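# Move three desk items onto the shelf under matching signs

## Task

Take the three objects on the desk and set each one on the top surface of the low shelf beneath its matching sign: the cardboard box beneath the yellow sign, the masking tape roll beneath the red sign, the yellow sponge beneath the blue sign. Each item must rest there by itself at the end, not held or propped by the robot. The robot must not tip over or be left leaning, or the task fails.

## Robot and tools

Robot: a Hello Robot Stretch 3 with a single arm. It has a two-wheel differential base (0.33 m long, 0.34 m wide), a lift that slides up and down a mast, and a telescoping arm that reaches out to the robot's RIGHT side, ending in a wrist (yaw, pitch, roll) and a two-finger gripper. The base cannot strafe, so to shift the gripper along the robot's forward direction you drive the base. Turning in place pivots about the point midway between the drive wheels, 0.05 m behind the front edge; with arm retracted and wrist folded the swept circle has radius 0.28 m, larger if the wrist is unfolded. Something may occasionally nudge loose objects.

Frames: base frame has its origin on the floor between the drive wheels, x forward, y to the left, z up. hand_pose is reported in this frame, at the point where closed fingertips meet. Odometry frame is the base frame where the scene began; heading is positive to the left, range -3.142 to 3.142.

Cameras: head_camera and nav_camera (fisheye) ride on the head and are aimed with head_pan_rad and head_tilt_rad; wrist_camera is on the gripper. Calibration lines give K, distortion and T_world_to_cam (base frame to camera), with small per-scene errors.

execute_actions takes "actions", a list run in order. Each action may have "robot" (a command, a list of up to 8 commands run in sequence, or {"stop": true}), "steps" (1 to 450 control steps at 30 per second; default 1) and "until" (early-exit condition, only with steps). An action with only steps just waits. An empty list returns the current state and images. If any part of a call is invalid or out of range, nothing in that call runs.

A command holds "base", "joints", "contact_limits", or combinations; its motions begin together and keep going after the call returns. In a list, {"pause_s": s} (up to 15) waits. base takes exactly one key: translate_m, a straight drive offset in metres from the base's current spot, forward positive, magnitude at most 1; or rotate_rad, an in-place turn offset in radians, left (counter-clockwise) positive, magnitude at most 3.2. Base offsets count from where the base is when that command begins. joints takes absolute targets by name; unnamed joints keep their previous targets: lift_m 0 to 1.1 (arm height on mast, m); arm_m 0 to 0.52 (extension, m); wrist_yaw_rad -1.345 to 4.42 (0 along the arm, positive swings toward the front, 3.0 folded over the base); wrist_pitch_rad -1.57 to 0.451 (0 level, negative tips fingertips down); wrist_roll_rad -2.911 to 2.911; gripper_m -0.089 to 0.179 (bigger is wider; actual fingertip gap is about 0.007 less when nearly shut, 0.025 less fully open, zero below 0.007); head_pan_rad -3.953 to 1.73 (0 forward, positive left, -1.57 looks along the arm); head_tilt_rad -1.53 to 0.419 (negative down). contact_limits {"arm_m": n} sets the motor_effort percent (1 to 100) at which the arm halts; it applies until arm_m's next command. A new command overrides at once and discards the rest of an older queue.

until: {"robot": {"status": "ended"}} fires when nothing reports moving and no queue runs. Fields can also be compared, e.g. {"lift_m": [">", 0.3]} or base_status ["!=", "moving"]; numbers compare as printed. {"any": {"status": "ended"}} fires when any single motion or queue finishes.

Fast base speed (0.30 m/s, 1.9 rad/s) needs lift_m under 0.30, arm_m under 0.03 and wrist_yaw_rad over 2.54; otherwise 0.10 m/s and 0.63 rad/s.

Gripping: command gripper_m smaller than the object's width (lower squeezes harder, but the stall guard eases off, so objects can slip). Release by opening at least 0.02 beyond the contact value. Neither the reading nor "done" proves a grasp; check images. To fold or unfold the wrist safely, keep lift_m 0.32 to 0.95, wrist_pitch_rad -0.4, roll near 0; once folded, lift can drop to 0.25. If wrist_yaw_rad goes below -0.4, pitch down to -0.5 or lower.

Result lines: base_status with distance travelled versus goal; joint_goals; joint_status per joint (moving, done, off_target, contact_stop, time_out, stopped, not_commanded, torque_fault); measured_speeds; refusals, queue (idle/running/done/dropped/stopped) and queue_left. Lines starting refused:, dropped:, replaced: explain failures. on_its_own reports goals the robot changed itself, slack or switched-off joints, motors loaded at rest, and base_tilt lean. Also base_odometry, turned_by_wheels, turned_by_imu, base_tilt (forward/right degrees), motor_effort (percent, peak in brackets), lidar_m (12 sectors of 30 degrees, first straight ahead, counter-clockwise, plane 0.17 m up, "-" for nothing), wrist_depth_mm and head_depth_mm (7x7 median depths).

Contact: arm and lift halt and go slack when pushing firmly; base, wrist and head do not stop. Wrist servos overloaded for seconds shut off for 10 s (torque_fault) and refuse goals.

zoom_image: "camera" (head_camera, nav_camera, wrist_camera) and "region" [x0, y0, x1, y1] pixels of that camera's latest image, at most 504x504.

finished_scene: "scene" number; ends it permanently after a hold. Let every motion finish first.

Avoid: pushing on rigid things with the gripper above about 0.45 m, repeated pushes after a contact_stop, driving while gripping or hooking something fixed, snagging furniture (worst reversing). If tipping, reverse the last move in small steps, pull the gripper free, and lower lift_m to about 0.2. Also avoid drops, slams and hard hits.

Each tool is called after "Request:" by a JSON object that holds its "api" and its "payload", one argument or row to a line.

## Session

Request:
{"api": "execute_actions", "payload": {
  "actions": [
    {"robot":{"joints":{"head_pan_rad":-1.2,"head_tilt_rad":-0.4}},"steps":100,"until":{"robot":{"status":"ended"}}}
  ]
}}

Request:
{"api": "execute_actions", "payload": {
  "actions": [
    {"robot":{"joints":{"head_pan_rad":-3.0,"head_tilt_rad":-0.4}},"steps":100,"until":{"robot":{"status":"ended"}}}
  ]
}}

Request:
{"api": "execute_actions", "payload": {
  "actions": [
    {"robot":{"joints":{"head_pan_rad":0.8,"head_tilt_rad":-0.4}},"steps":150,"until":{"robot":{"status":"ended"}}}
  ]
}}

Scene clock: 1.20 s.
robot.base_odometry: x=+0.000 y=+0.000 heading=+0.000 (m, m, rad; robot's odometry frame)
robot.turned_by_wheels: +0.000 (rad since the last result)
robot.turned_by_imu: +0.000 (rad since the last result)
robot.base_tilt: forward=-0.1 right=+1.0 (deg)
robot.lidar_m: 1.72 1.61 1.61 1.21 1.18 1.05 1.28 2.11 2.15 2.16 2.86 2.70
robot.head_depth_mm: 3135 3223 3183 2986 2403 1834 1489 / 3136 3364 3583 3322 2398 1818 1481 / 3015 3215 3445 3256 2369 1807 1466 / 2982 3162 3291 3166 2366 1806 1467 / 2837 3081 3243 3085 2360 1794 1442 / 2761 2893 3135 3203 2350 1790 1440 / 2706 2891 3042 3121 2304 1779 1430
robot.base_status: not_commanded
robot.joint_positions: lift_m=+0.520 arm_m=+0.000 wrist_yaw_rad=+2.978 wrist_pitch_rad=-0.551 wrist_roll_rad=-0.010 gripper_m=+0.037 head_pan_rad=-1.193 head_tilt_rad=-0.395
robot.joint_goals: lift_m=+0.520 arm_m=+0.000 wrist_yaw_rad=+2.978 wrist_pitch_rad=-0.551 wrist_roll_rad=-0.010 gripper_m=+0.037 head_pan_rad=-1.200 head_tilt_rad=-0.400
robot.joint_status: lift_m=not_commanded arm_m=not_commanded wrist_yaw_rad=not_commanded wrist_pitch_rad=not_commanded wrist_roll_rad=not_commanded gripper_m=not_commanded head_pan_rad=done head_tilt_rad=done
robot.measured_speeds: translate_m=+0.000 rotate_rad=+0.000 lift_m=+0.000 arm_m=+0.000 wrist_yaw_rad=+0.000 wrist_pitch_rad=+0.000 wrist_roll_rad=+0.000 head_pan_rad=+0.000 head_tilt_rad=+0.000
robot: refusals=0 queue=done queue_left=0
robot.motor_effort: left_wheel=+0(0) right_wheel=+0(0) lift_m=+30(30) arm_m=+0(1) wrist_yaw_rad=+0(0) wrist_pitch_rad=+5(4) wrist_roll_rad=+1(0) gripper_m=+1(0) head_pan_rad=-4(51) head_tilt_rad=-3(28) (%)
robot.hand_pose: x=+0.0123 y=+0.0579 z=+0.5042 quat_wxyz=(+0.247, +0.690, +0.137, +0.666) (m; robot's base frame)
robot.wrist_depth_mm: - - - - - - - / - - - - - - - / - - - - - - - / 964 947 931 944 952 949 931 / 812 813 - 792 836 820 818 / 708 716 - 708 710 701 686 / 616 617 622 642 617 625 618
pictures: head_camera (sideways: a quarter turn clockwise sets it upright), nav_camera (sideways: a quarter turn counterclockwise sets it upright), wrist_camera
camera_calibration (this result's frames):
head_camera: T_world_to_cam=[[-0.191373, 0.339351, -0.920987, 1.21607], [0.911643, 0.409161, -0.0386698, 0.0497119], [0.363709, -0.847012, -0.387669, 0.452743], [0, 0, 0, 1]] pos_world=[0.0227363, -0.049536, 1.29742]
nav_camera: T_world_to_cam=[[0.13527, -0.345683, 0.92855, -1.16299], [-0.930191, -0.367074, -0.00114606, 0.0638588], [0.341243, -0.863574, -0.371206, 0.444014], [0, 0, 0, 1]] pos_world=[0.0652018, 0.00485474, 1.24478]
wrist_camera: T_world_to_cam=[[0.985491, -0.169169, 0.0137695, -0.0123886], [-0.10102, -0.649808, -0.753355, 0.454234], [0.136392, 0.741034, -0.65747, 0.451204], [0, 0, 0, 1]] pos_world=[-0.0034451, -0.041288, 0.639024]
Images, in order (width x height): head_camera 896x504, nav_camera 672x504, wrist_camera 644x364.

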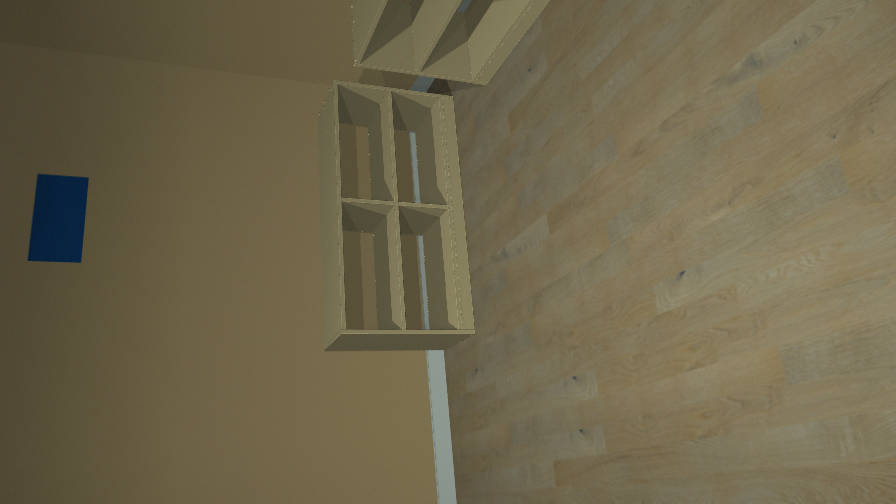

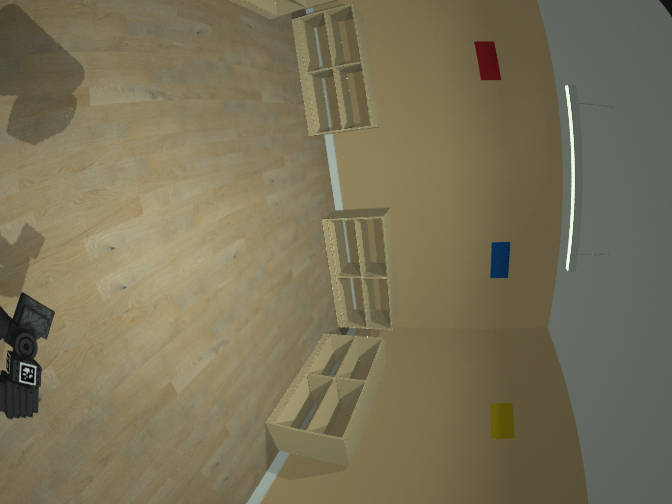

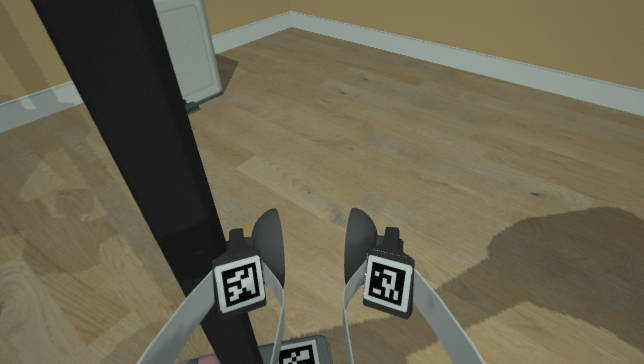

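Scene clock: 2.63 s.
robot.base_odometry: x=+0.000 y=+0.000 heading=+0.000 (m, m, rad; robot's odometry frame)
robot.turned_by_wheels: +0.000 (rad since the last result)
robot.turned_by_imu: +0.000 (rad since the last result)
robot.base_tilt: forward=+0.0 right=+0.9 (deg)
robot.lidar_m: 1.72 1.60 1.61 1.21 1.18 1.05 1.28 2.11 2.15 2.15 2.86 2.69
robot.head_depth_mm: 1666 1739 1799 1603 1099 1720 1480 / 1838 1940 2006 1575 1131 1779 1479 / 2087 2172 2281 1565 1500 1756 1468 / 2200 2326 2464 1545 2107 1744 1461 / 2075 2186 2347 1899 2372 1790 1458 / 1932 2061 2192 2335 2338 1783 1457 / 1848 1974 2071 2209 2257 1776 1432
robot.base_status: not_commanded
robot.joint_positions: lift_m=+0.520 arm_m=+0.000 wrist_yaw_rad=+2.978 wrist_pitch_rad=-0.551 wrist_roll_rad=-0.010 gripper_m=+0.037 head_pan_rad=-2.993 head_tilt_rad=-0.395
robot.joint_goals: lift_m=+0.520 arm_m=+0.000 wrist_yaw_rad=+2.978 wrist_pitch_rad=-0.551 wrist_roll_rad=-0.010 gripper_m=+0.037 head_pan_rad=-3.000 head_tilt_rad=-0.400
robot.joint_status: lift_m=not_commanded arm_m=not_commanded wrist_yaw_rad=not_commanded wrist_pitch_rad=not_commanded wrist_roll_rad=not_commanded gripper_m=not_commanded head_pan_rad=done head_tilt_rad=done
robot.measured_speeds: translate_m=+0.000 rotate_rad=+0.000 lift_m=+0.000 arm_m=+0.000 wrist_yaw_rad=+0.000 wrist_pitch_rad=+0.000 wrist_roll_rad=+0.000 head_pan_rad=+0.000 head_tilt_rad=+0.000
robot: refusals=0 queue=done queue_left=0
robot.motor_effort: left_wheel=+0(0) right_wheel=+0(0) lift_m=+30(30) arm_m=+1(0) wrist_yaw_rad=+0(0) wrist_pitch_rad=+4(4) wrist_roll_rad=+0(0) gripper_m=+1(0) head_pan_rad=-4(51) head_tilt_rad=-2(2) (%)
robot.hand_pose: x=+0.0123 y=+0.0579 z=+0.5042 quat_wxyz=(+0.247, +0.690, +0.137, +0.666) (m; robot's base frame)
robot.wrist_depth_mm: - - - - - - - / - - - - - - - / - - - - - - - / 958 950 942 955 940 910 939 / 810 794 - 807 834 802 789 / 700 700 - 700 713 699 698 / 625 622 619 641 624 619 618
pictures: head_camera (sideways: a quarter turn clockwise sets it upright), nav_camera (sideways: a quarter turn counterclockwise sets it upright), wrist_camera
camera_calibration (this result's frames):
head_camera: T_world_to_cam=[[0.374235, 0.109308, -0.920869, 1.21247], [0.191344, -0.980762, -0.0386564, 0.0540883], [-0.907379, -0.161736, -0.38795, 0.460863], [0, 0, 0, 1]] pos_world=[-0.045919, -0.00494624, 1.29741]
nav_camera: T_world_to_cam=[[-0.367657, -0.0532344, 0.928436, -1.15977], [-0.146131, 0.989265, -0.00114539, 0.0590751], [-0.918408, -0.136095, -0.37149, 0.452067], [0, 0, 0, 1]] pos_world=[-0.00258304, -0.0586565, 1.24478]
wrist_camera: T_world_to_cam=[[0.985491, -0.169169, 0.0137692, -0.0123884], [-0.10102, -0.649808, -0.753355, 0.454235], [0.136392, 0.741034, -0.657469, 0.451204], [0, 0, 0, 1]] pos_world=[-0.00344508, -0.041288, 0.639024]
Images, in order (width x height): head_camera 896x504, nav_camera 672x504, wrist_camera 644x364.

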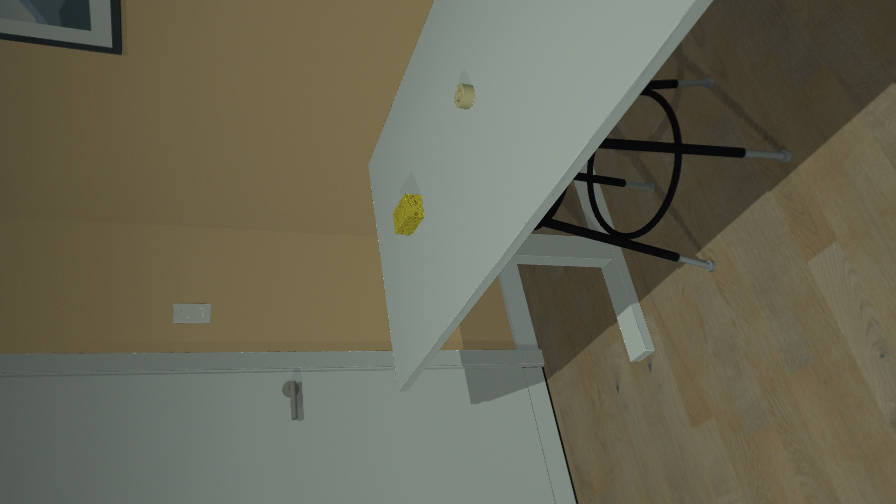

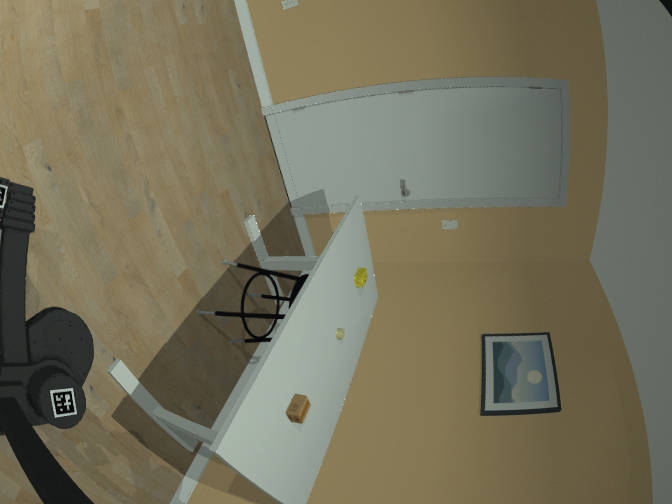

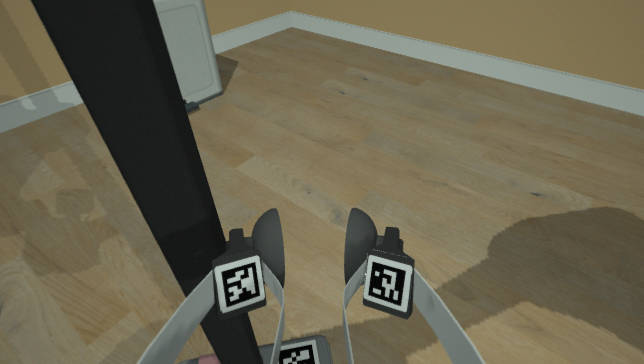

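Scene clock: 4.97 s.
robot.base_odometry: x=+0.000 y=+0.000 heading=+0.000 (m, m, rad; robot's odometry frame)
robot.turned_by_wheels: +0.000 (rad since the last result)
robot.turned_by_imu: +0.000 (rad since the last result)
robot.base_tilt: forward=+0.1 right=+0.9 (deg)
robot.lidar_m: 1.72 1.61 1.62 1.21 1.17 1.05 1.28 2.12 2.15 2.16 2.86 2.69
robot.head_depth_mm: 1335 1431 1519 1628 1729 1813 1474 / 1354 1438 1535 1645 1765 1818 1469 / 1356 1436 1538 1642 1774 1806 1469 / 1367 1459 1556 1658 1806 1831 1460 / 1376 1459 1561 1683 1801 1794 1449 / 1378 1481 1566 1703 1816 1774 1440 / 1395 1497 1589 1703 1847 1778 1434
robot.base_status: not_commanded
robot.joint_positions: lift_m=+0.520 arm_m=+0.000 wrist_yaw_rad=+2.978 wrist_pitch_rad=-0.551 wrist_roll_rad=-0.010 gripper_m=+0.037 head_pan_rad=+0.793 head_tilt_rad=-0.395
robot.joint_goals: lift_m=+0.520 arm_m=+0.000 wrist_yaw_rad=+2.978 wrist_pitch_rad=-0.551 wrist_roll_rad=-0.010 gripper_m=+0.037 head_pan_rad=+0.800 head_tilt_rad=-0.400
robot.joint_status: lift_m=not_commanded arm_m=not_commanded wrist_yaw_rad=not_commanded wrist_pitch_rad=not_commanded wrist_roll_rad=not_commanded gripper_m=not_commanded head_pan_rad=done head_tilt_rad=done
robot.measured_speeds: translate_m=+0.000 rotate_rad=+0.000 lift_m=+0.000 arm_m=+0.000 wrist_yaw_rad=+0.000 wrist_pitch_rad=+0.000 wrist_roll_rad=+0.000 head_pan_rad=+0.000 head_tilt_rad=+0.000
robot: refusals=0 queue=done queue_left=0
robot.motor_effort: left_wheel=+0(0) right_wheel=+0(0) lift_m=+30(31) arm_m=+0(0) wrist_yaw_rad=+0(0) wrist_pitch_rad=+5(4) wrist_roll_rad=+0(0) gripper_m=+0(1) head_pan_rad=+5(52) head_tilt_rad=-2(0) (%)
robot.hand_pose: x=+0.0123 y=+0.0579 z=+0.5042 quat_wxyz=(+0.247, +0.690, +0.137, +0.666) (m; robot's base frame)
robot.wrist_depth_mm: - - - - - - - / - - - - - - - / - - - - - - - / 940 953 934 952 960 960 948 / 804 799 - 807 838 799 828 / 694 690 - 715 702 693 706 / 625 620 624 639 625 621 612
pictures: head_camera (sideways: a quarter turn clockwise sets it upright), nav_camera (sideways: a quarter turn counterclockwise sets it upright), wrist_camera
camera_calibration (this result's frames):
head_camera: T_world_to_cam=[[-0.233668, -0.312088, -0.920869, 1.21617], [-0.741822, 0.669481, -0.0386564, 0.0597806], [0.628569, 0.674089, -0.38795, 0.451494], [0, 0, 0, 1]] pos_world=[0.0447322, 0.0351851, 1.29741]
nav_camera: T_world_to_cam=[[0.262071, 0.263296, 0.928436, -1.16361], [0.710769, -0.703425, -0.00114539, 0.053848], [0.652783, 0.660204, -0.37149, 0.442483], [0, 0, 0, 1]] pos_world=[-0.0221701, 0.0521228, 1.24478]
wrist_camera: T_world_to_cam=[[0.985491, -0.169169, 0.0137693, -0.0123885], [-0.10102, -0.649808, -0.753355, 0.454235], [0.136392, 0.741034, -0.657469, 0.451204], [0, 0, 0, 1]] pos_world=[-0.00344509, -0.041288, 0.639024]
Images, in order (width x height): head_camera 896x504, nav_camera 672x504, wrist_camera 644x364.

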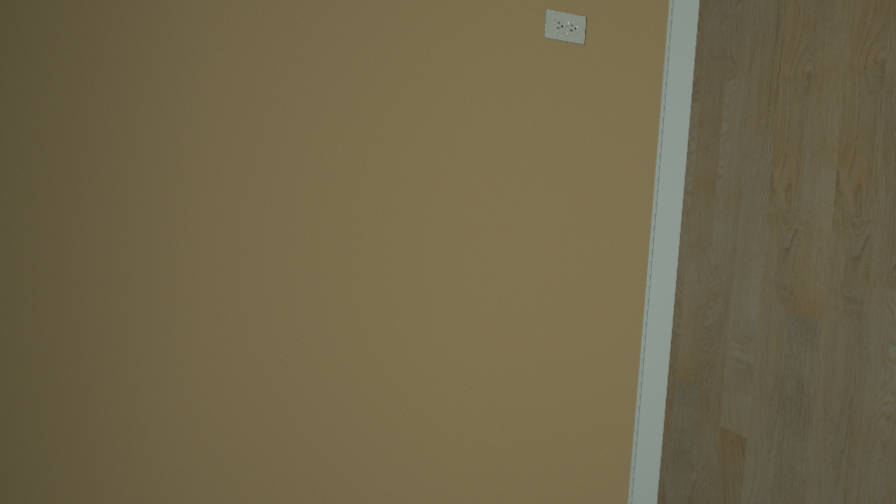

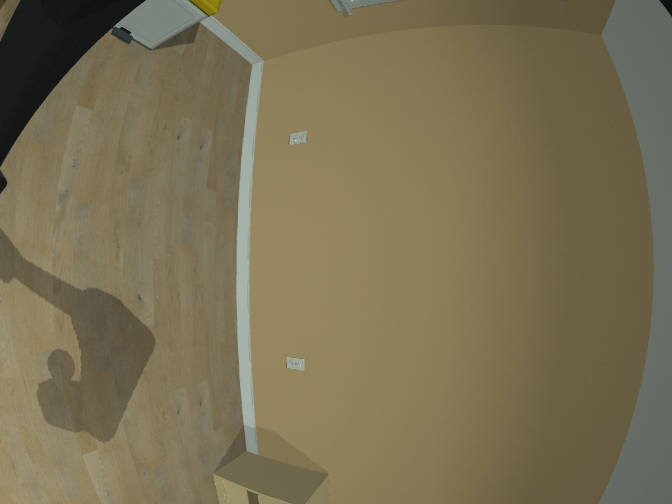

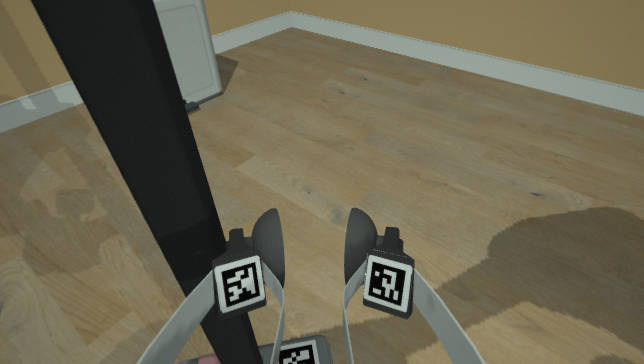

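Request:
{"api": "execute_actions", "payload": {
  "actions": [
    {"robot":[{"base":{"rotate_rad":-2.4},"joints":{"lift_m":0.85,"wrist_pitch_rad":-0.4,"head_pan_rad":-1.4,"head_tilt_rad":-0.7}},{"base":{"translate_m":0.15},"joints":{"wrist_yaw_rad":0,"gripper_m":0.17}},{"joints":{"wrist_pitch_rad":-0.2,"arm_m":0.2,"lift_m":0.8}}],"steps":450,"until":{"robot":{"status":"ended"}}}
  ]
}}

Scene clock: 21.13 s.
robot.base_odometry: x=-0.111 y=-0.101 heading=-2.400 (m, m, rad; robot's odometry frame)
robot.turned_by_wheels: -2.400 (rad since the last result)
robot.turned_by_imu: -2.388 (rad since the last result)
robot.base_tilt: forward=-0.1 right=+0.9 (deg)
robot.lidar_m: 1.97 2.03 2.45 2.87 2.32 1.81 1.75 1.84 1.19 1.02 1.18 1.34
robot.head_depth_mm: 1231 1359 1529 1672 - 1383 1219 / 1258 1384 1532 1716 - 1380 1219 / 1287 1409 1165 936 1661 1399 1219 / 1312 1435 1159 944 1528 1380 1205 / 1344 1456 1109 946 1659 1387 1212 / 1362 1461 1133 951 1646 1395 1200 / 1386 1498 1128 975 1624 1376 1196
robot.base_status: done (translate_m +0.1500 of +0.1500)
robot.joint_positions: lift_m=+0.800 arm_m=+0.200 wrist_yaw_rad=+0.001 wrist_pitch_rad=-0.224 wrist_roll_rad=-0.010 gripper_m=+0.170 head_pan_rad=-1.393 head_tilt_rad=-0.692
robot.joint_goals: lift_m=+0.800 arm_m=+0.200 wrist_yaw_rad=+0.000 wrist_pitch_rad=-0.200 wrist_roll_rad=-0.010 gripper_m=+0.170 head_pan_rad=-1.400 head_tilt_rad=-0.700
robot.joint_status: lift_m=done arm_m=done wrist_yaw_rad=done wrist_pitch_rad=done wrist_roll_rad=not_commanded gripper_m=done head_pan_rad=done head_tilt_rad=done
robot.measured_speeds: translate_m=+0.000 rotate_rad=+0.000 lift_m=+0.000 arm_m=+0.000 wrist_yaw_rad=+0.000 wrist_pitch_rad=+0.000 wrist_roll_rad=+0.000 head_pan_rad=+0.000 head_tilt_rad=+0.000
robot: refusals=0 queue=done queue_left=0
robot.motor_effort: left_wheel=+3(7) right_wheel=-2(5) lift_m=+23(39) arm_m=+3(1) wrist_yaw_rad=+0(2) wrist_pitch_rad=+8(8) wrist_roll_rad=+0(0) gripper_m=+0(85) head_pan_rad=-4(51) head_tilt_rad=-4(25) (%)
robot.hand_pose: x=-0.0212 y=-0.5891 z=+0.8586 quat_wxyz=(+0.706, +0.080, -0.699, -0.079) (m; robot's base frame)
robot.wrist_depth_mm: 934 931 933 921 924 914 916 / - - - - 988 990 960 / 965 953 971 - - - - / 552 556 595 - - - - / 440 437 441 - - - 947 / 358 341 342 - - 974 784 / - 302 303 - - 868 835
pictures: head_camera (sideways: a quarter turn clockwise sets it upright), nav_camera (sideways: a quarter turn counterclockwise sets it upright), wrist_camera
camera_calibration (this result's frames):
head_camera: T_world_to_cam=[[-0.164606, 0.619107, -0.767862, 1.01623], [0.973182, 0.228761, -0.0241757, 0.0304546], [0.16069, -0.751249, -0.640159, 0.782496], [0, 0, 0, 1]] pos_world=[0.0118996, -0.0482699, 1.28198]
nav_camera: T_world_to_cam=[[0.108871, -0.61696, 0.779428, -0.968353], [-0.984685, -0.174343, -0.000460833, 0.0632988], [0.136172, -0.767441, -0.626492, 0.777425], [0, 0, 0, 1]] pos_world=[0.0618911, 0.0102286, 1.24184]
wrist_camera: T_world_to_cam=[[-0.999897, 0.00907752, 0.0110825, -0.0285104], [-0.00678512, 0.381244, -0.92445, 1.0537], [-0.0126168, -0.92443, -0.381143, -0.0532984], [0, 0, 0, 1]] pos_world=[-0.0220304, -0.45073, 0.954098]
Images, in order (width x height): head_camera 896x504, nav_camera 672x504, wrist_camera 644x364.

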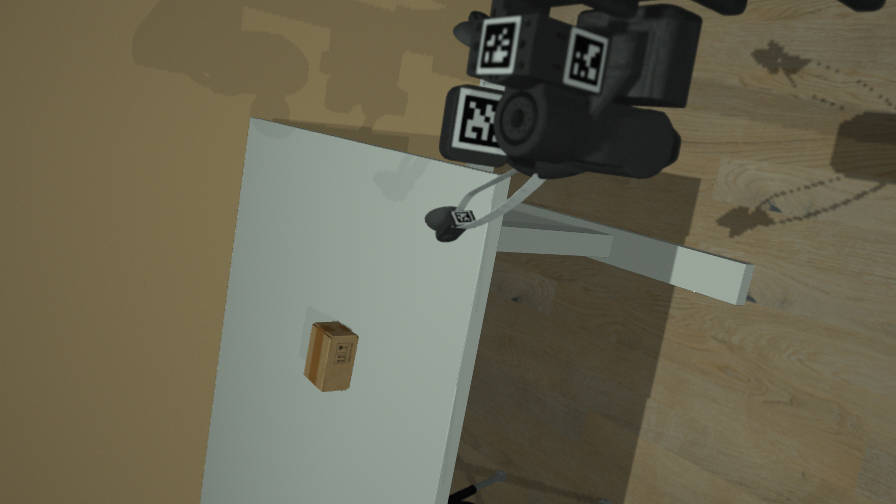

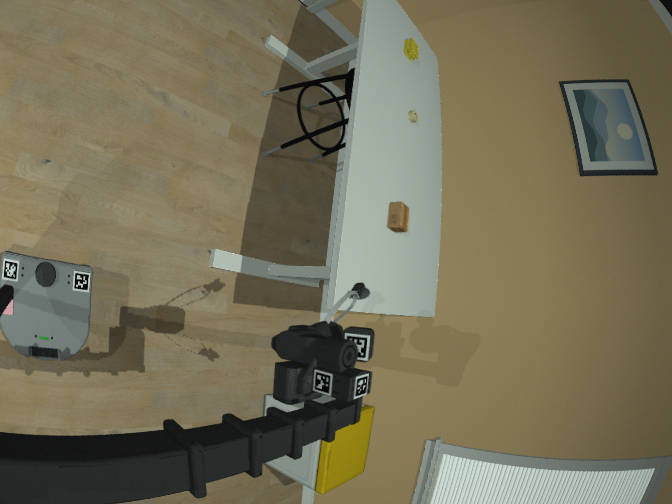

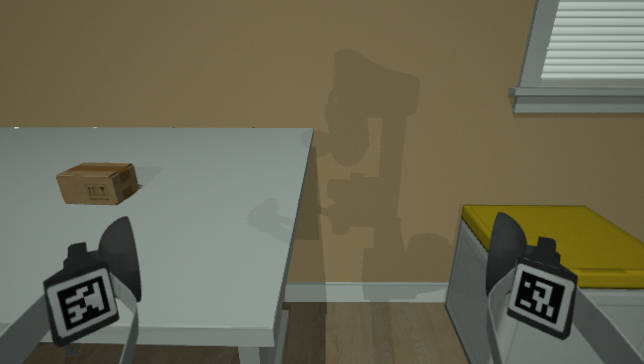

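Request:
{"api": "execute_actions", "payload": {
  "actions": [
    {"robot":[{"base":{"rotate_rad":-0.4}},{"base":{"translate_m":0.4}},{"base":{"rotate_rad":0.4},"joints":{"head_pan_rad":-1.57,"arm_m":0.25,"lift_m":0.75}}],"steps":450,"until":{"robot":{"status":"ended"}}}
  ]
}}

Scene clock: 33.70 s.
robot.base_odometry: x=-0.487 y=-0.235 heading=-2.400 (m, m, rad; robot's odometry frame)
robot.turned_by_wheels: +0.000 (rad since the last result)
robot.turned_by_imu: +0.001 (rad since the last result)
robot.base_tilt: forward=-0.1 right=+0.9 (deg)
robot.lidar_m: 1.59 1.70 1.86 2.99 2.61 2.19 2.13 1.31 0.89 0.89 0.86 1.35
robot.head_depth_mm: 1135 1265 1229 915 788 - - / 1140 1276 1179 939 - 1360 1195 / 1156 1275 1164 919 - 1372 1209 / 1157 1294 1157 902 1522 1400 1210 / 1154 1295 1146 923 792 1394 1200 / 1166 1296 1136 888 786 1385 1196 / 1175 1304 1127 878 1157 1351 1198
robot.base_status: done (rotate_rad +0.3999 of +0.4000)
robot.joint_positions: lift_m=+0.750 arm_m=+0.250 wrist_yaw_rad=+0.001 wrist_pitch_rad=-0.224 wrist_roll_rad=-0.010 gripper_m=+0.170 head_pan_rad=-1.563 head_tilt_rad=-0.692
robot.joint_goals: lift_m=+0.750 arm_m=+0.250 wrist_yaw_rad=+0.000 wrist_pitch_rad=-0.200 wrist_roll_rad=-0.010 gripper_m=+0.170 head_pan_rad=-1.570 head_tilt_rad=-0.700
robot.joint_status: lift_m=done arm_m=done wrist_yaw_rad=done wrist_pitch_rad=done wrist_roll_rad=not_commanded gripper_m=done head_pan_rad=done head_tilt_rad=done
robot.measured_speeds: translate_m=+0.000 rotate_rad=+0.000 lift_m=+0.000 arm_m=+0.000 wrist_yaw_rad=+0.000 wrist_pitch_rad=+0.000 wrist_roll_rad=+0.000 head_pan_rad=+0.000 head_tilt_rad=+0.000
robot: refusals=0 queue=done queue_left=0
robot.motor_effort: left_wheel=-2(7) right_wheel=+2(8) lift_m=+23(23) arm_m=+4(0) wrist_yaw_rad=-1(0) wrist_pitch_rad=+8(8) wrist_roll_rad=+0(0) gripper_m=+0(0) head_pan_rad=-4(24) head_tilt_rad=-4(4) (%)
robot.hand_pose: x=-0.0213 y=-0.6392 z=+0.8087 quat_wxyz=(+0.706, +0.080, -0.699, -0.079) (m; robot's base frame)
robot.wrist_depth_mm: 773 756 767 765 768 757 758 / 817 805 814 805 806 783 799 / 750 752 765 734 762 838 844 / 472 467 465 339 467 464 886 / 343 342 338 311 341 360 340 / - 269 269 268 268 261 266 / 213 221 221 221 220 221 217
pictures: head_camera (sideways: a quarter turn clockwise sets it upright), nav_camera (sideways: a quarter turn counterclockwise sets it upright), wrist_camera
camera_calibration (this result's frames):
head_camera: T_world_to_cam=[[-0.0575739, 0.638119, -0.767782, 1.01547], [0.997848, 0.06095, -0.0241691, 0.0302955], [0.0313736, -0.767522, -0.640255, 0.783409], [0, 0, 0, 1]] pos_world=[0.00365583, -0.0485531, 1.28197]
nav_camera: T_world_to_cam=[[0.00300406, -0.626582, 0.77935, -0.967605], [-0.999985, -0.00536711, -0.000460533, 0.0633917], [0.00447142, -0.779337, -0.626589, 0.778355], [0, 0, 0, 1]] pos_world=[0.0628172, 0.000657111, 1.24184]
wrist_camera: T_world_to_cam=[[-0.999895, 0.00932084, 0.0110791, -0.0274033], [-0.00669348, 0.38094, -0.924576, 1.02654], [-0.0128383, -0.924553, -0.380838, -0.11891], [0, 0, 0, 1]] pos_world=[-0.0220559, -0.500733, 0.904131]
Images, in order (width x height): head_camera 896x504, nav_camera 672x504, wrist_camera 644x364.

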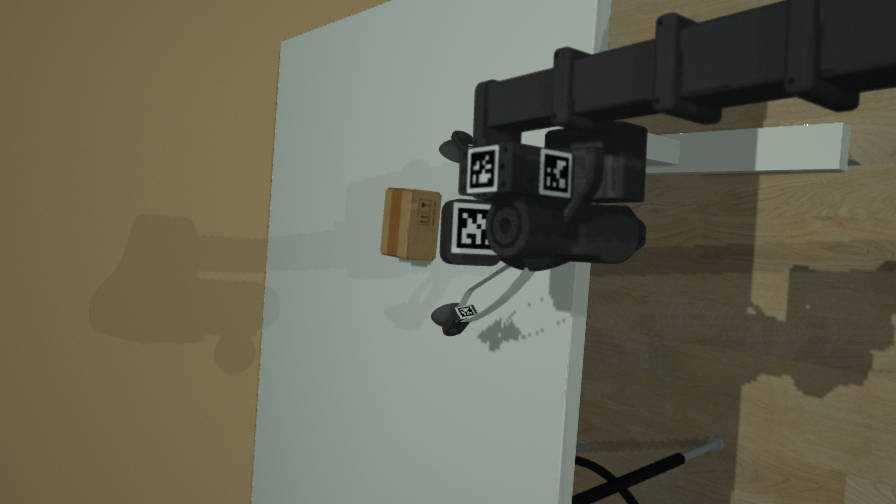

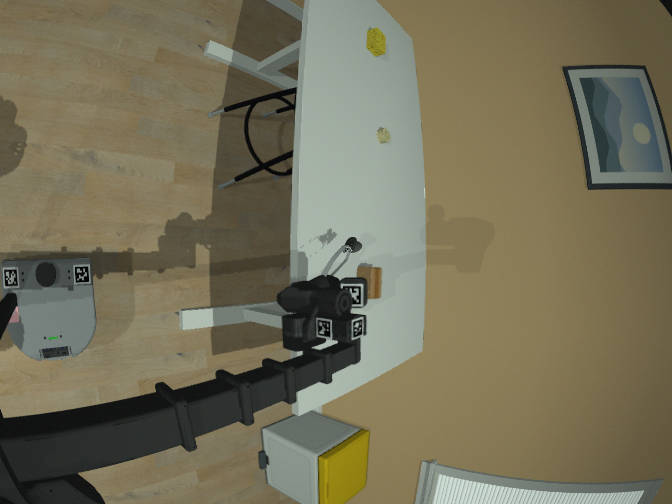

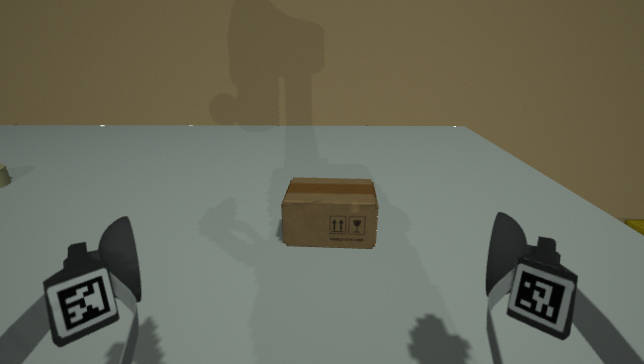

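Request:
{"api": "execute_actions", "payload": {
  "actions": [
    {"robot":[{"base":{"translate_m":-0.015},"joints":{"lift_m":0.692,"arm_m":0.33}},{"joints":{"arm_m":0.42}},{"joints":{"gripper_m":0.05}},{"joints":{"lift_m":0.8}},{"joints":{"arm_m":0,"wrist_pitch_rad":-0.4}},{"joints":{"wrist_yaw_rad":2.62}},{"joints":{"lift_m":0.28,"head_pan_rad":0,"head_tilt_rad":-0.5},"base":{"rotate_rad":1.22}},{"base":{"translate_m":1}}],"steps":450,"until":{"robot":{"status":"ended"}}},
    {"steps":450,"until":{"robot":{"status":"ended"}}}
  ]
}}

Scene clock: 66.77 s.
robot.base_odometry: x=-0.095 y=-1.150 heading=-1.180 (m, m, rad; robot's odometry frame)
robot.turned_by_wheels: +1.220 (rad since the last result)
robot.turned_by_imu: +1.218 (rad since the last result)
robot.base_tilt: forward=-0.1 right=+1.0 (deg)
robot.lidar_m: 1.90 2.05 2.56 2.09 2.43 2.27 1.87 1.97 1.58 1.33 1.03 1.03
robot.head_depth_mm: 1948 2037 2030 1740 1637 1601 1357 / 2241 2382 2407 2000 1941 1624 1364 / 2264 2466 2590 2466 2045 1606 1353 / 2207 2381 2491 2456 1993 1603 1346 / 2139 2301 2446 2401 2013 1585 1331 / 2091 2249 2382 2291 1989 1599 1327 / 2018 2162 2274 2253 1983 1583 1323
robot.base_status: done (translate_m +1.0000 of +1.0000)
robot.joint_positions: lift_m=+0.280 arm_m=+0.000 wrist_yaw_rad=+2.618 wrist_pitch_rad=-0.424 wrist_roll_rad=-0.010 gripper_m=+0.054 head_pan_rad=-0.007 head_tilt_rad=-0.506
robot.joint_goals: lift_m=+0.280 arm_m=+0.000 wrist_yaw_rad=+2.620 wrist_pitch_rad=-0.400 wrist_roll_rad=-0.010 gripper_m=+0.053 head_pan_rad=+0.000 head_tilt_rad=-0.500
robot.joint_status: lift_m=done arm_m=done wrist_yaw_rad=done wrist_pitch_rad=done wrist_roll_rad=not_commanded gripper_m=done head_pan_rad=done head_tilt_rad=done
robot.measured_speeds: translate_m=+0.000 rotate_rad=+0.000 lift_m=+0.000 arm_m=+0.000 wrist_yaw_rad=+0.000 wrist_pitch_rad=+0.000 wrist_roll_rad=+0.000 head_pan_rad=+0.000 head_tilt_rad=+0.000
robot: refusals=0 queue=done queue_left=0
robot.motor_effort: left_wheel=-2(8) right_wheel=+2(10) lift_m=+24(40) arm_m=-3(2) wrist_yaw_rad=+2(2) wrist_pitch_rad=+8(11) wrist_roll_rad=+0(0) gripper_m=-18(95) head_pan_rad=+5(49) head_tilt_rad=+3(21) (%)
robot.hand_pose: x=+0.0905 y=+0.0483 z=+0.2917 quat_wxyz=(+0.323, +0.703, -0.033, +0.633) (m; robot's base frame)
robot.wrist_depth_mm: - - - - - - - / - - - - - - - / 947 931 949 931 941 938 929 / 723 725 729 727 721 720 743 / 589 607 140 141 150 592 587 / 506 509 129 125 123 504 496 / - - 137 134 135 430 428
pictures: head_camera (sideways: a quarter turn clockwise sets it upright), nav_camera (sideways: a quarter turn counterclockwise sets it upright), wrist_camera
camera_calibration (this result's frames):
head_camera: T_world_to_cam=[[-0.486576, -0.0492239, -0.87225, 1.15429], [-0.0408781, 0.998601, -0.0335509, 0.0488527], [0.872681, 0.0193308, -0.487908, 0.580074], [0, 0, 0, 1]] pos_world=[0.0574273, -0.003179, 1.29149]
nav_camera: T_world_to_cam=[[0.472311, -0.00515654, 0.881417, -1.10355], [-0.00924336, -0.999957, -0.000896942, 0.0579165], [0.881384, -0.00772362, -0.472338, 0.572321], [0, 0, 0, 1]] pos_world=[0.0173191, 0.0566439, 1.24307]
wrist_camera: T_world_to_cam=[[0.862239, -0.506337, 0.0128859, -0.0604221], [-0.272756, -0.485611, -0.830534, 0.325935], [0.426787, 0.712604, -0.556819, 0.253683], [0, 0, 0, 1]] pos_world=[0.0327304, -0.0530914, 0.412734]
Images, in order (width x height): head_camera 896x504, nav_camera 672x504, wrist_camera 644x364.

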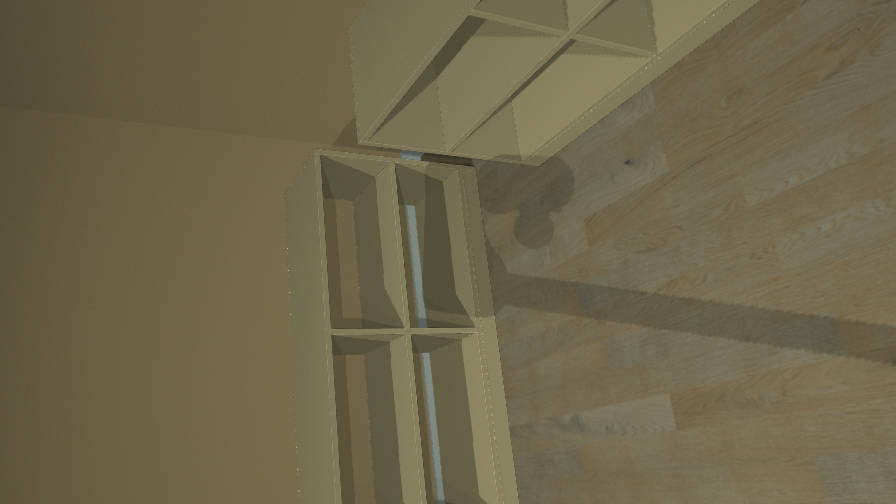

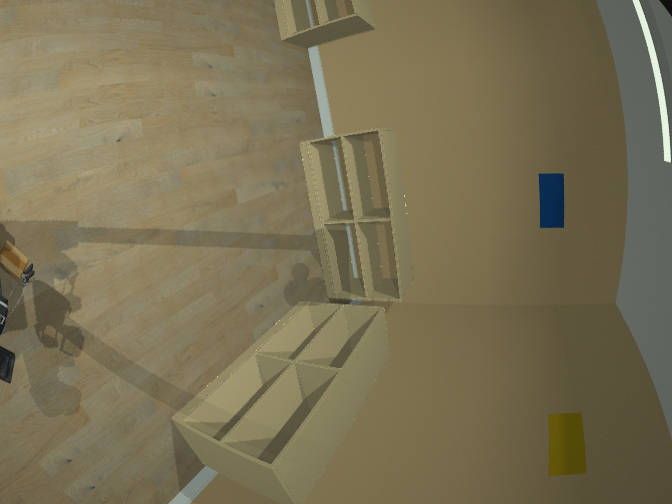

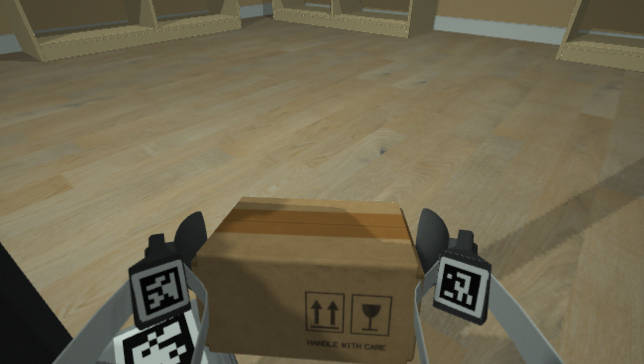

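Request:
{"api": "execute_actions", "payload": {
  "actions": [
    {"robot":[{"base":{"translate_m":1},"joints":{"head_pan_rad":-1.57,"head_tilt_rad":-0.7}},{"base":{"translate_m":0.08},"joints":{"lift_m":0.66}},{"base":{"rotate_rad":0.33},"joints":{"wrist_yaw_rad":0}},{"joints":{"arm_m":0.3,"wrist_pitch_rad":-0.2}}],"steps":450,"until":{"robot":{"status":"ended"}}}
  ]
}}

Scene clock: 86.30 s.
robot.base_odometry: x=+0.316 y=-2.148 heading=-0.850 (m, m, rad; robot's odometry frame)
robot.turned_by_wheels: +0.330 (rad since the last result)
robot.turned_by_imu: +0.331 (rad since the last result)
robot.base_tilt: forward=+0.0 right=+1.0 (deg)
robot.lidar_m: 1.04 1.14 1.65 2.45 2.88 2.94 2.87 1.39 0.79 0.57 0.90 0.85
robot.head_depth_mm: 829 924 1037 1087 913 1066 1188 / 829 919 1040 1081 908 - - / 834 927 1044 1076 - 1065 1190 / 835 926 1046 1102 885 1075 1184 / 838 935 1049 1067 888 1049 1171 / 837 937 1049 1057 889 1063 1180 / 836 940 1061 1050 911 1052 1172
robot.base_status: done (rotate_rad +0.3299 of +0.3300)
robot.joint_positions: lift_m=+0.660 arm_m=+0.300 wrist_yaw_rad=+0.001 wrist_pitch_rad=-0.234 wrist_roll_rad=-0.010 gripper_m=+0.054 head_pan_rad=-1.563 head_tilt_rad=-0.692
robot.joint_goals: lift_m=+0.660 arm_m=+0.300 wrist_yaw_rad=+0.000 wrist_pitch_rad=-0.200 wrist_roll_rad=-0.010 gripper_m=+0.053 head_pan_rad=-1.570 head_tilt_rad=-0.700
robot.joint_status: lift_m=done arm_m=done wrist_yaw_rad=done wrist_pitch_rad=done wrist_roll_rad=not_commanded gripper_m=done head_pan_rad=done head_tilt_rad=done
robot.measured_speeds: translate_m=+0.000 rotate_rad=+0.000 lift_m=+0.000 arm_m=+0.000 wrist_yaw_rad=+0.000 wrist_pitch_rad=+0.000 wrist_roll_rad=+0.000 head_pan_rad=+0.000 head_tilt_rad=+0.000
robot: refusals=0 queue=done queue_left=0
robot.motor_effort: left_wheel=-2(10) right_wheel=+2(9) lift_m=+38(41) arm_m=+3(5) wrist_yaw_rad=-1(3) wrist_pitch_rad=+12(14) wrist_roll_rad=+0(0) gripper_m=-20(21) head_pan_rad=-3(49) head_tilt_rad=-3(21) (%)
robot.hand_pose: x=-0.0213 y=-0.6883 z=+0.7154 quat_wxyz=(+0.706, +0.084, -0.698, -0.082) (m; robot's base frame)
robot.wrist_depth_mm: 390 391 392 396 397 399 402 / 406 410 415 422 415 418 422 / 439 433 439 441 451 450 450 / 464 464 472 467 473 473 475 / 368 382 141 141 150 364 368 / 292 307 128 125 123 296 292 / 245 232 138 134 135 239 239
pictures: head_camera (sideways: a quarter turn clockwise sets it upright), nav_camera (sideways: a quarter turn counterclockwise sets it upright), wrist_camera
camera_calibration (this result's frames):
head_camera: T_world_to_cam=[[-0.0575183, 0.638195, -0.767723, 1.01539], [0.997853, 0.0608646, -0.0241642, 0.0302891], [0.0313057, -0.767465, -0.640326, 0.783502], [0, 0, 0, 1]] pos_world=[0.00365155, -0.0485511, 1.28197]
nav_camera: T_world_to_cam=[[0.00294957, -0.626654, 0.779292, -0.967529], [-0.999986, -0.00527921, -0.000460309, 0.0633914], [0.0044025, -0.779279, -0.626661, 0.778449], [0, 0, 0, 1]] pos_world=[0.0628172, 0.00065769, 1.24184]
wrist_camera: T_world_to_cam=[[-0.999897, 0.00901679, 0.0111901, -0.0261564], [-0.00677767, 0.390746, -0.920474, 0.962821], [-0.0126722, -0.920455, -0.390644, -0.190007], [0, 0, 0, 1]] pos_world=[-0.0220359, -0.550875, 0.812319]
Images, in order (width x height): head_camera 896x504, nav_camera 672x504, wrist_camera 644x364.

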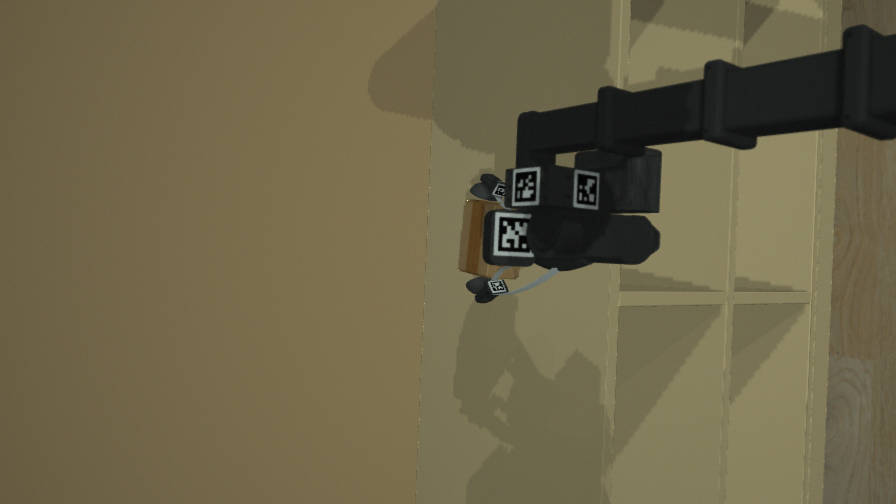

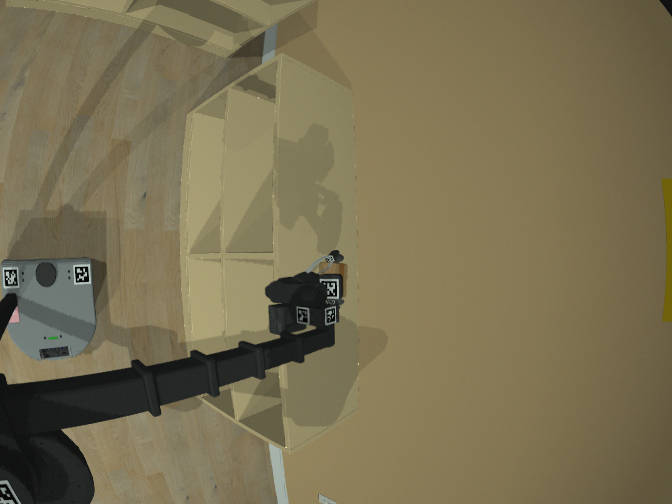

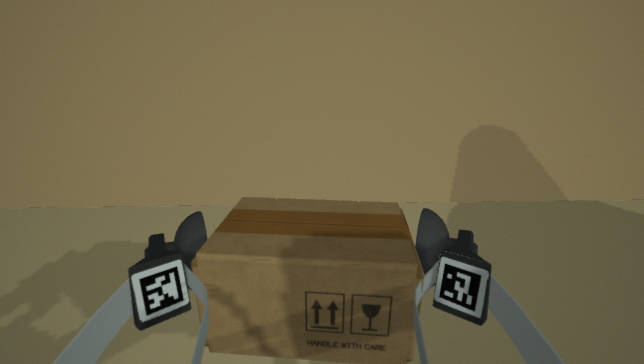

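Request:
{"api": "execute_actions", "payload": {
  "actions": [
    {"robot":[{"joints":{"arm_m":0.35}},{"joints":{"lift_m":0.584}},{"joints":{"gripper_m":0.17}},{"joints":{"arm_m":0,"wrist_pitch_rad":-0.4,"lift_m":0.62}},{"joints":{"wrist_yaw_rad":2.62}},{"joints":{"lift_m":0.28},"base":{"rotate_rad":0.07}},{"base":{"translate_m":-1}},{"base":{"translate_m":-0.97}}],"steps":450,"until":{"robot":{"status":"ended"}}},
    {"steps":450,"until":{"robot":{"status":"ended"}}},
    {"robot":[{"base":{"rotate_rad":-1.65}},{"joints":{"lift_m":0.82}},{"joints":{"wrist_yaw_rad":0}},{"joints":{"arm_m":0.2,"lift_m":0.78}}],"steps":450,"until":{"robot":{"status":"ended"}}}
  ]
}}

Scene clock: 132.37 s.
robot.base_odometry: x=-1.084 y=-0.763 heading=-2.430 (m, m, rad; robot's odometry frame)
robot.turned_by_wheels: -1.580 (rad since the last result)
robot.turned_by_imu: -1.563 (rad since the last result)
robot.base_tilt: forward=-0.1 right=+0.9 (deg)
robot.lidar_m: 0.81 0.87 1.20 2.04 3.52 2.86 2.92 1.31 0.87 0.70 0.93 0.85
robot.head_depth_mm: 1160 1280 1193 914 806 - - / 1152 1284 1184 938 - 1346 1210 / 1156 1282 1171 932 - 1346 1205 / 1156 1297 1155 927 - 1377 1210 / 1161 1301 1146 895 1539 1383 1202 / 1171 1305 1146 883 1322 1357 1199 / 1180 1307 1127 881 1498 1386 1189
robot.base_status: done (rotate_rad -1.6499 of -1.6500)
robot.joint_positions: lift_m=+0.780 arm_m=+0.200 wrist_yaw_rad=+0.001 wrist_pitch_rad=-0.415 wrist_roll_rad=-0.010 gripper_m=+0.170 head_pan_rad=-1.563 head_tilt_rad=-0.692
robot.joint_goals: lift_m=+0.780 arm_m=+0.200 wrist_yaw_rad=+0.000 wrist_pitch_rad=-0.400 wrist_roll_rad=-0.010 gripper_m=+0.170 head_pan_rad=-1.570 head_tilt_rad=-0.700
robot.joint_status: lift_m=done arm_m=done wrist_yaw_rad=done wrist_pitch_rad=done wrist_roll_rad=not_commanded gripper_m=done head_pan_rad=done head_tilt_rad=done
robot.measured_speeds: translate_m=+0.000 rotate_rad=+0.000 lift_m=+0.000 arm_m=+0.000 wrist_yaw_rad=+0.000 wrist_pitch_rad=+0.000 wrist_roll_rad=+0.000 head_pan_rad=+0.000 head_tilt_rad=+0.000
robot: refusals=0 queue=done queue_left=0
robot.motor_effort: left_wheel=+2(11) right_wheel=-2(6) lift_m=+23(39) arm_m=+4(3) wrist_yaw_rad=-1(3) wrist_pitch_rad=+5(11) wrist_roll_rad=+0(0) gripper_m=+0(85) head_pan_rad=-4(3) head_tilt_rad=-4(3) (%)
robot.hand_pose: x=-0.0213 y=-0.5694 z=+0.7937 quat_wxyz=(+0.696, +0.147, -0.688, -0.145) (m; robot's base frame)
robot.wrist_depth_mm: 804 804 827 826 802 834 825 / 867 662 657 655 650 650 655 / 453 450 435 458 453 454 452 / 343 346 345 345 350 351 348 / 279 279 279 279 278 292 282 / - 236 234 235 234 232 235 / 195 204 202 202 202 202 199
pictures: head_camera (sideways: a quarter turn clockwise sets it upright), nav_camera (sideways: a quarter turn counterclockwise sets it upright), wrist_camera
camera_calibration (this result's frames):
head_camera: T_world_to_cam=[[-0.0574136, 0.638308, -0.767637, 1.01528], [0.997864, 0.0607029, -0.024157, 0.0302797], [0.0311781, -0.767384, -0.640429, 0.783638], [0, 0, 0, 1]] pos_world=[0.0036435, -0.048548, 1.28196]
nav_camera: T_world_to_cam=[[0.00284674, -0.62676, 0.779207, -0.967418], [-0.999987, -0.00511381, -0.000459984, 0.063391], [0.00427301, -0.779196, -0.626766, 0.778587], [0, 0, 0, 1]] pos_world=[0.0628173, 0.000656419, 1.24184]
wrist_camera: T_world_to_cam=[[-0.999895, 0.00697377, 0.0126717, -0.0304779], [-0.00675272, 0.549675, -0.835351, 1.01138], [-0.0127909, -0.835349, -0.549571, 0.12457], [0, 0, 0, 1]] pos_world=[-0.0220518, -0.451657, 0.913701]
Images, in order (width x height): head_camera 896x504, nav_camera 672x504, wrist_camera 644x364.

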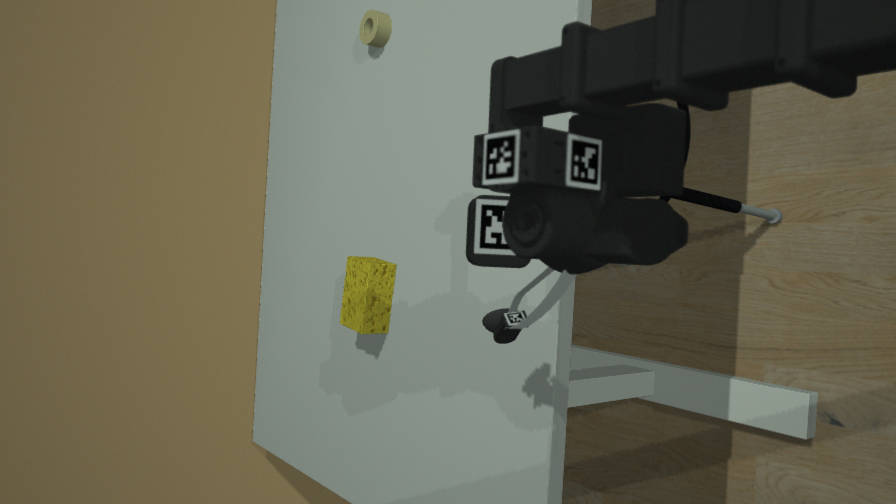

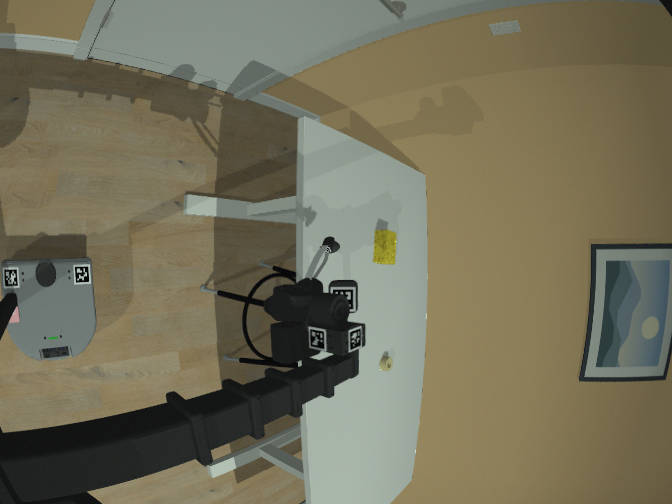

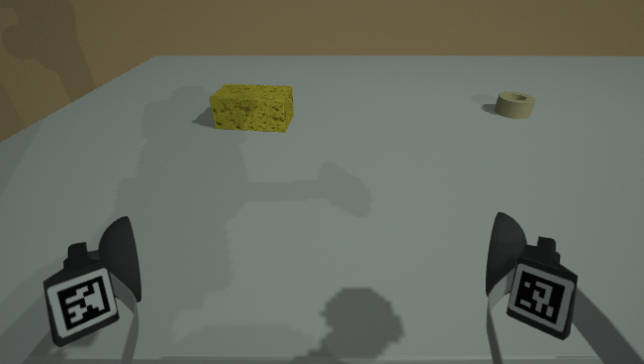

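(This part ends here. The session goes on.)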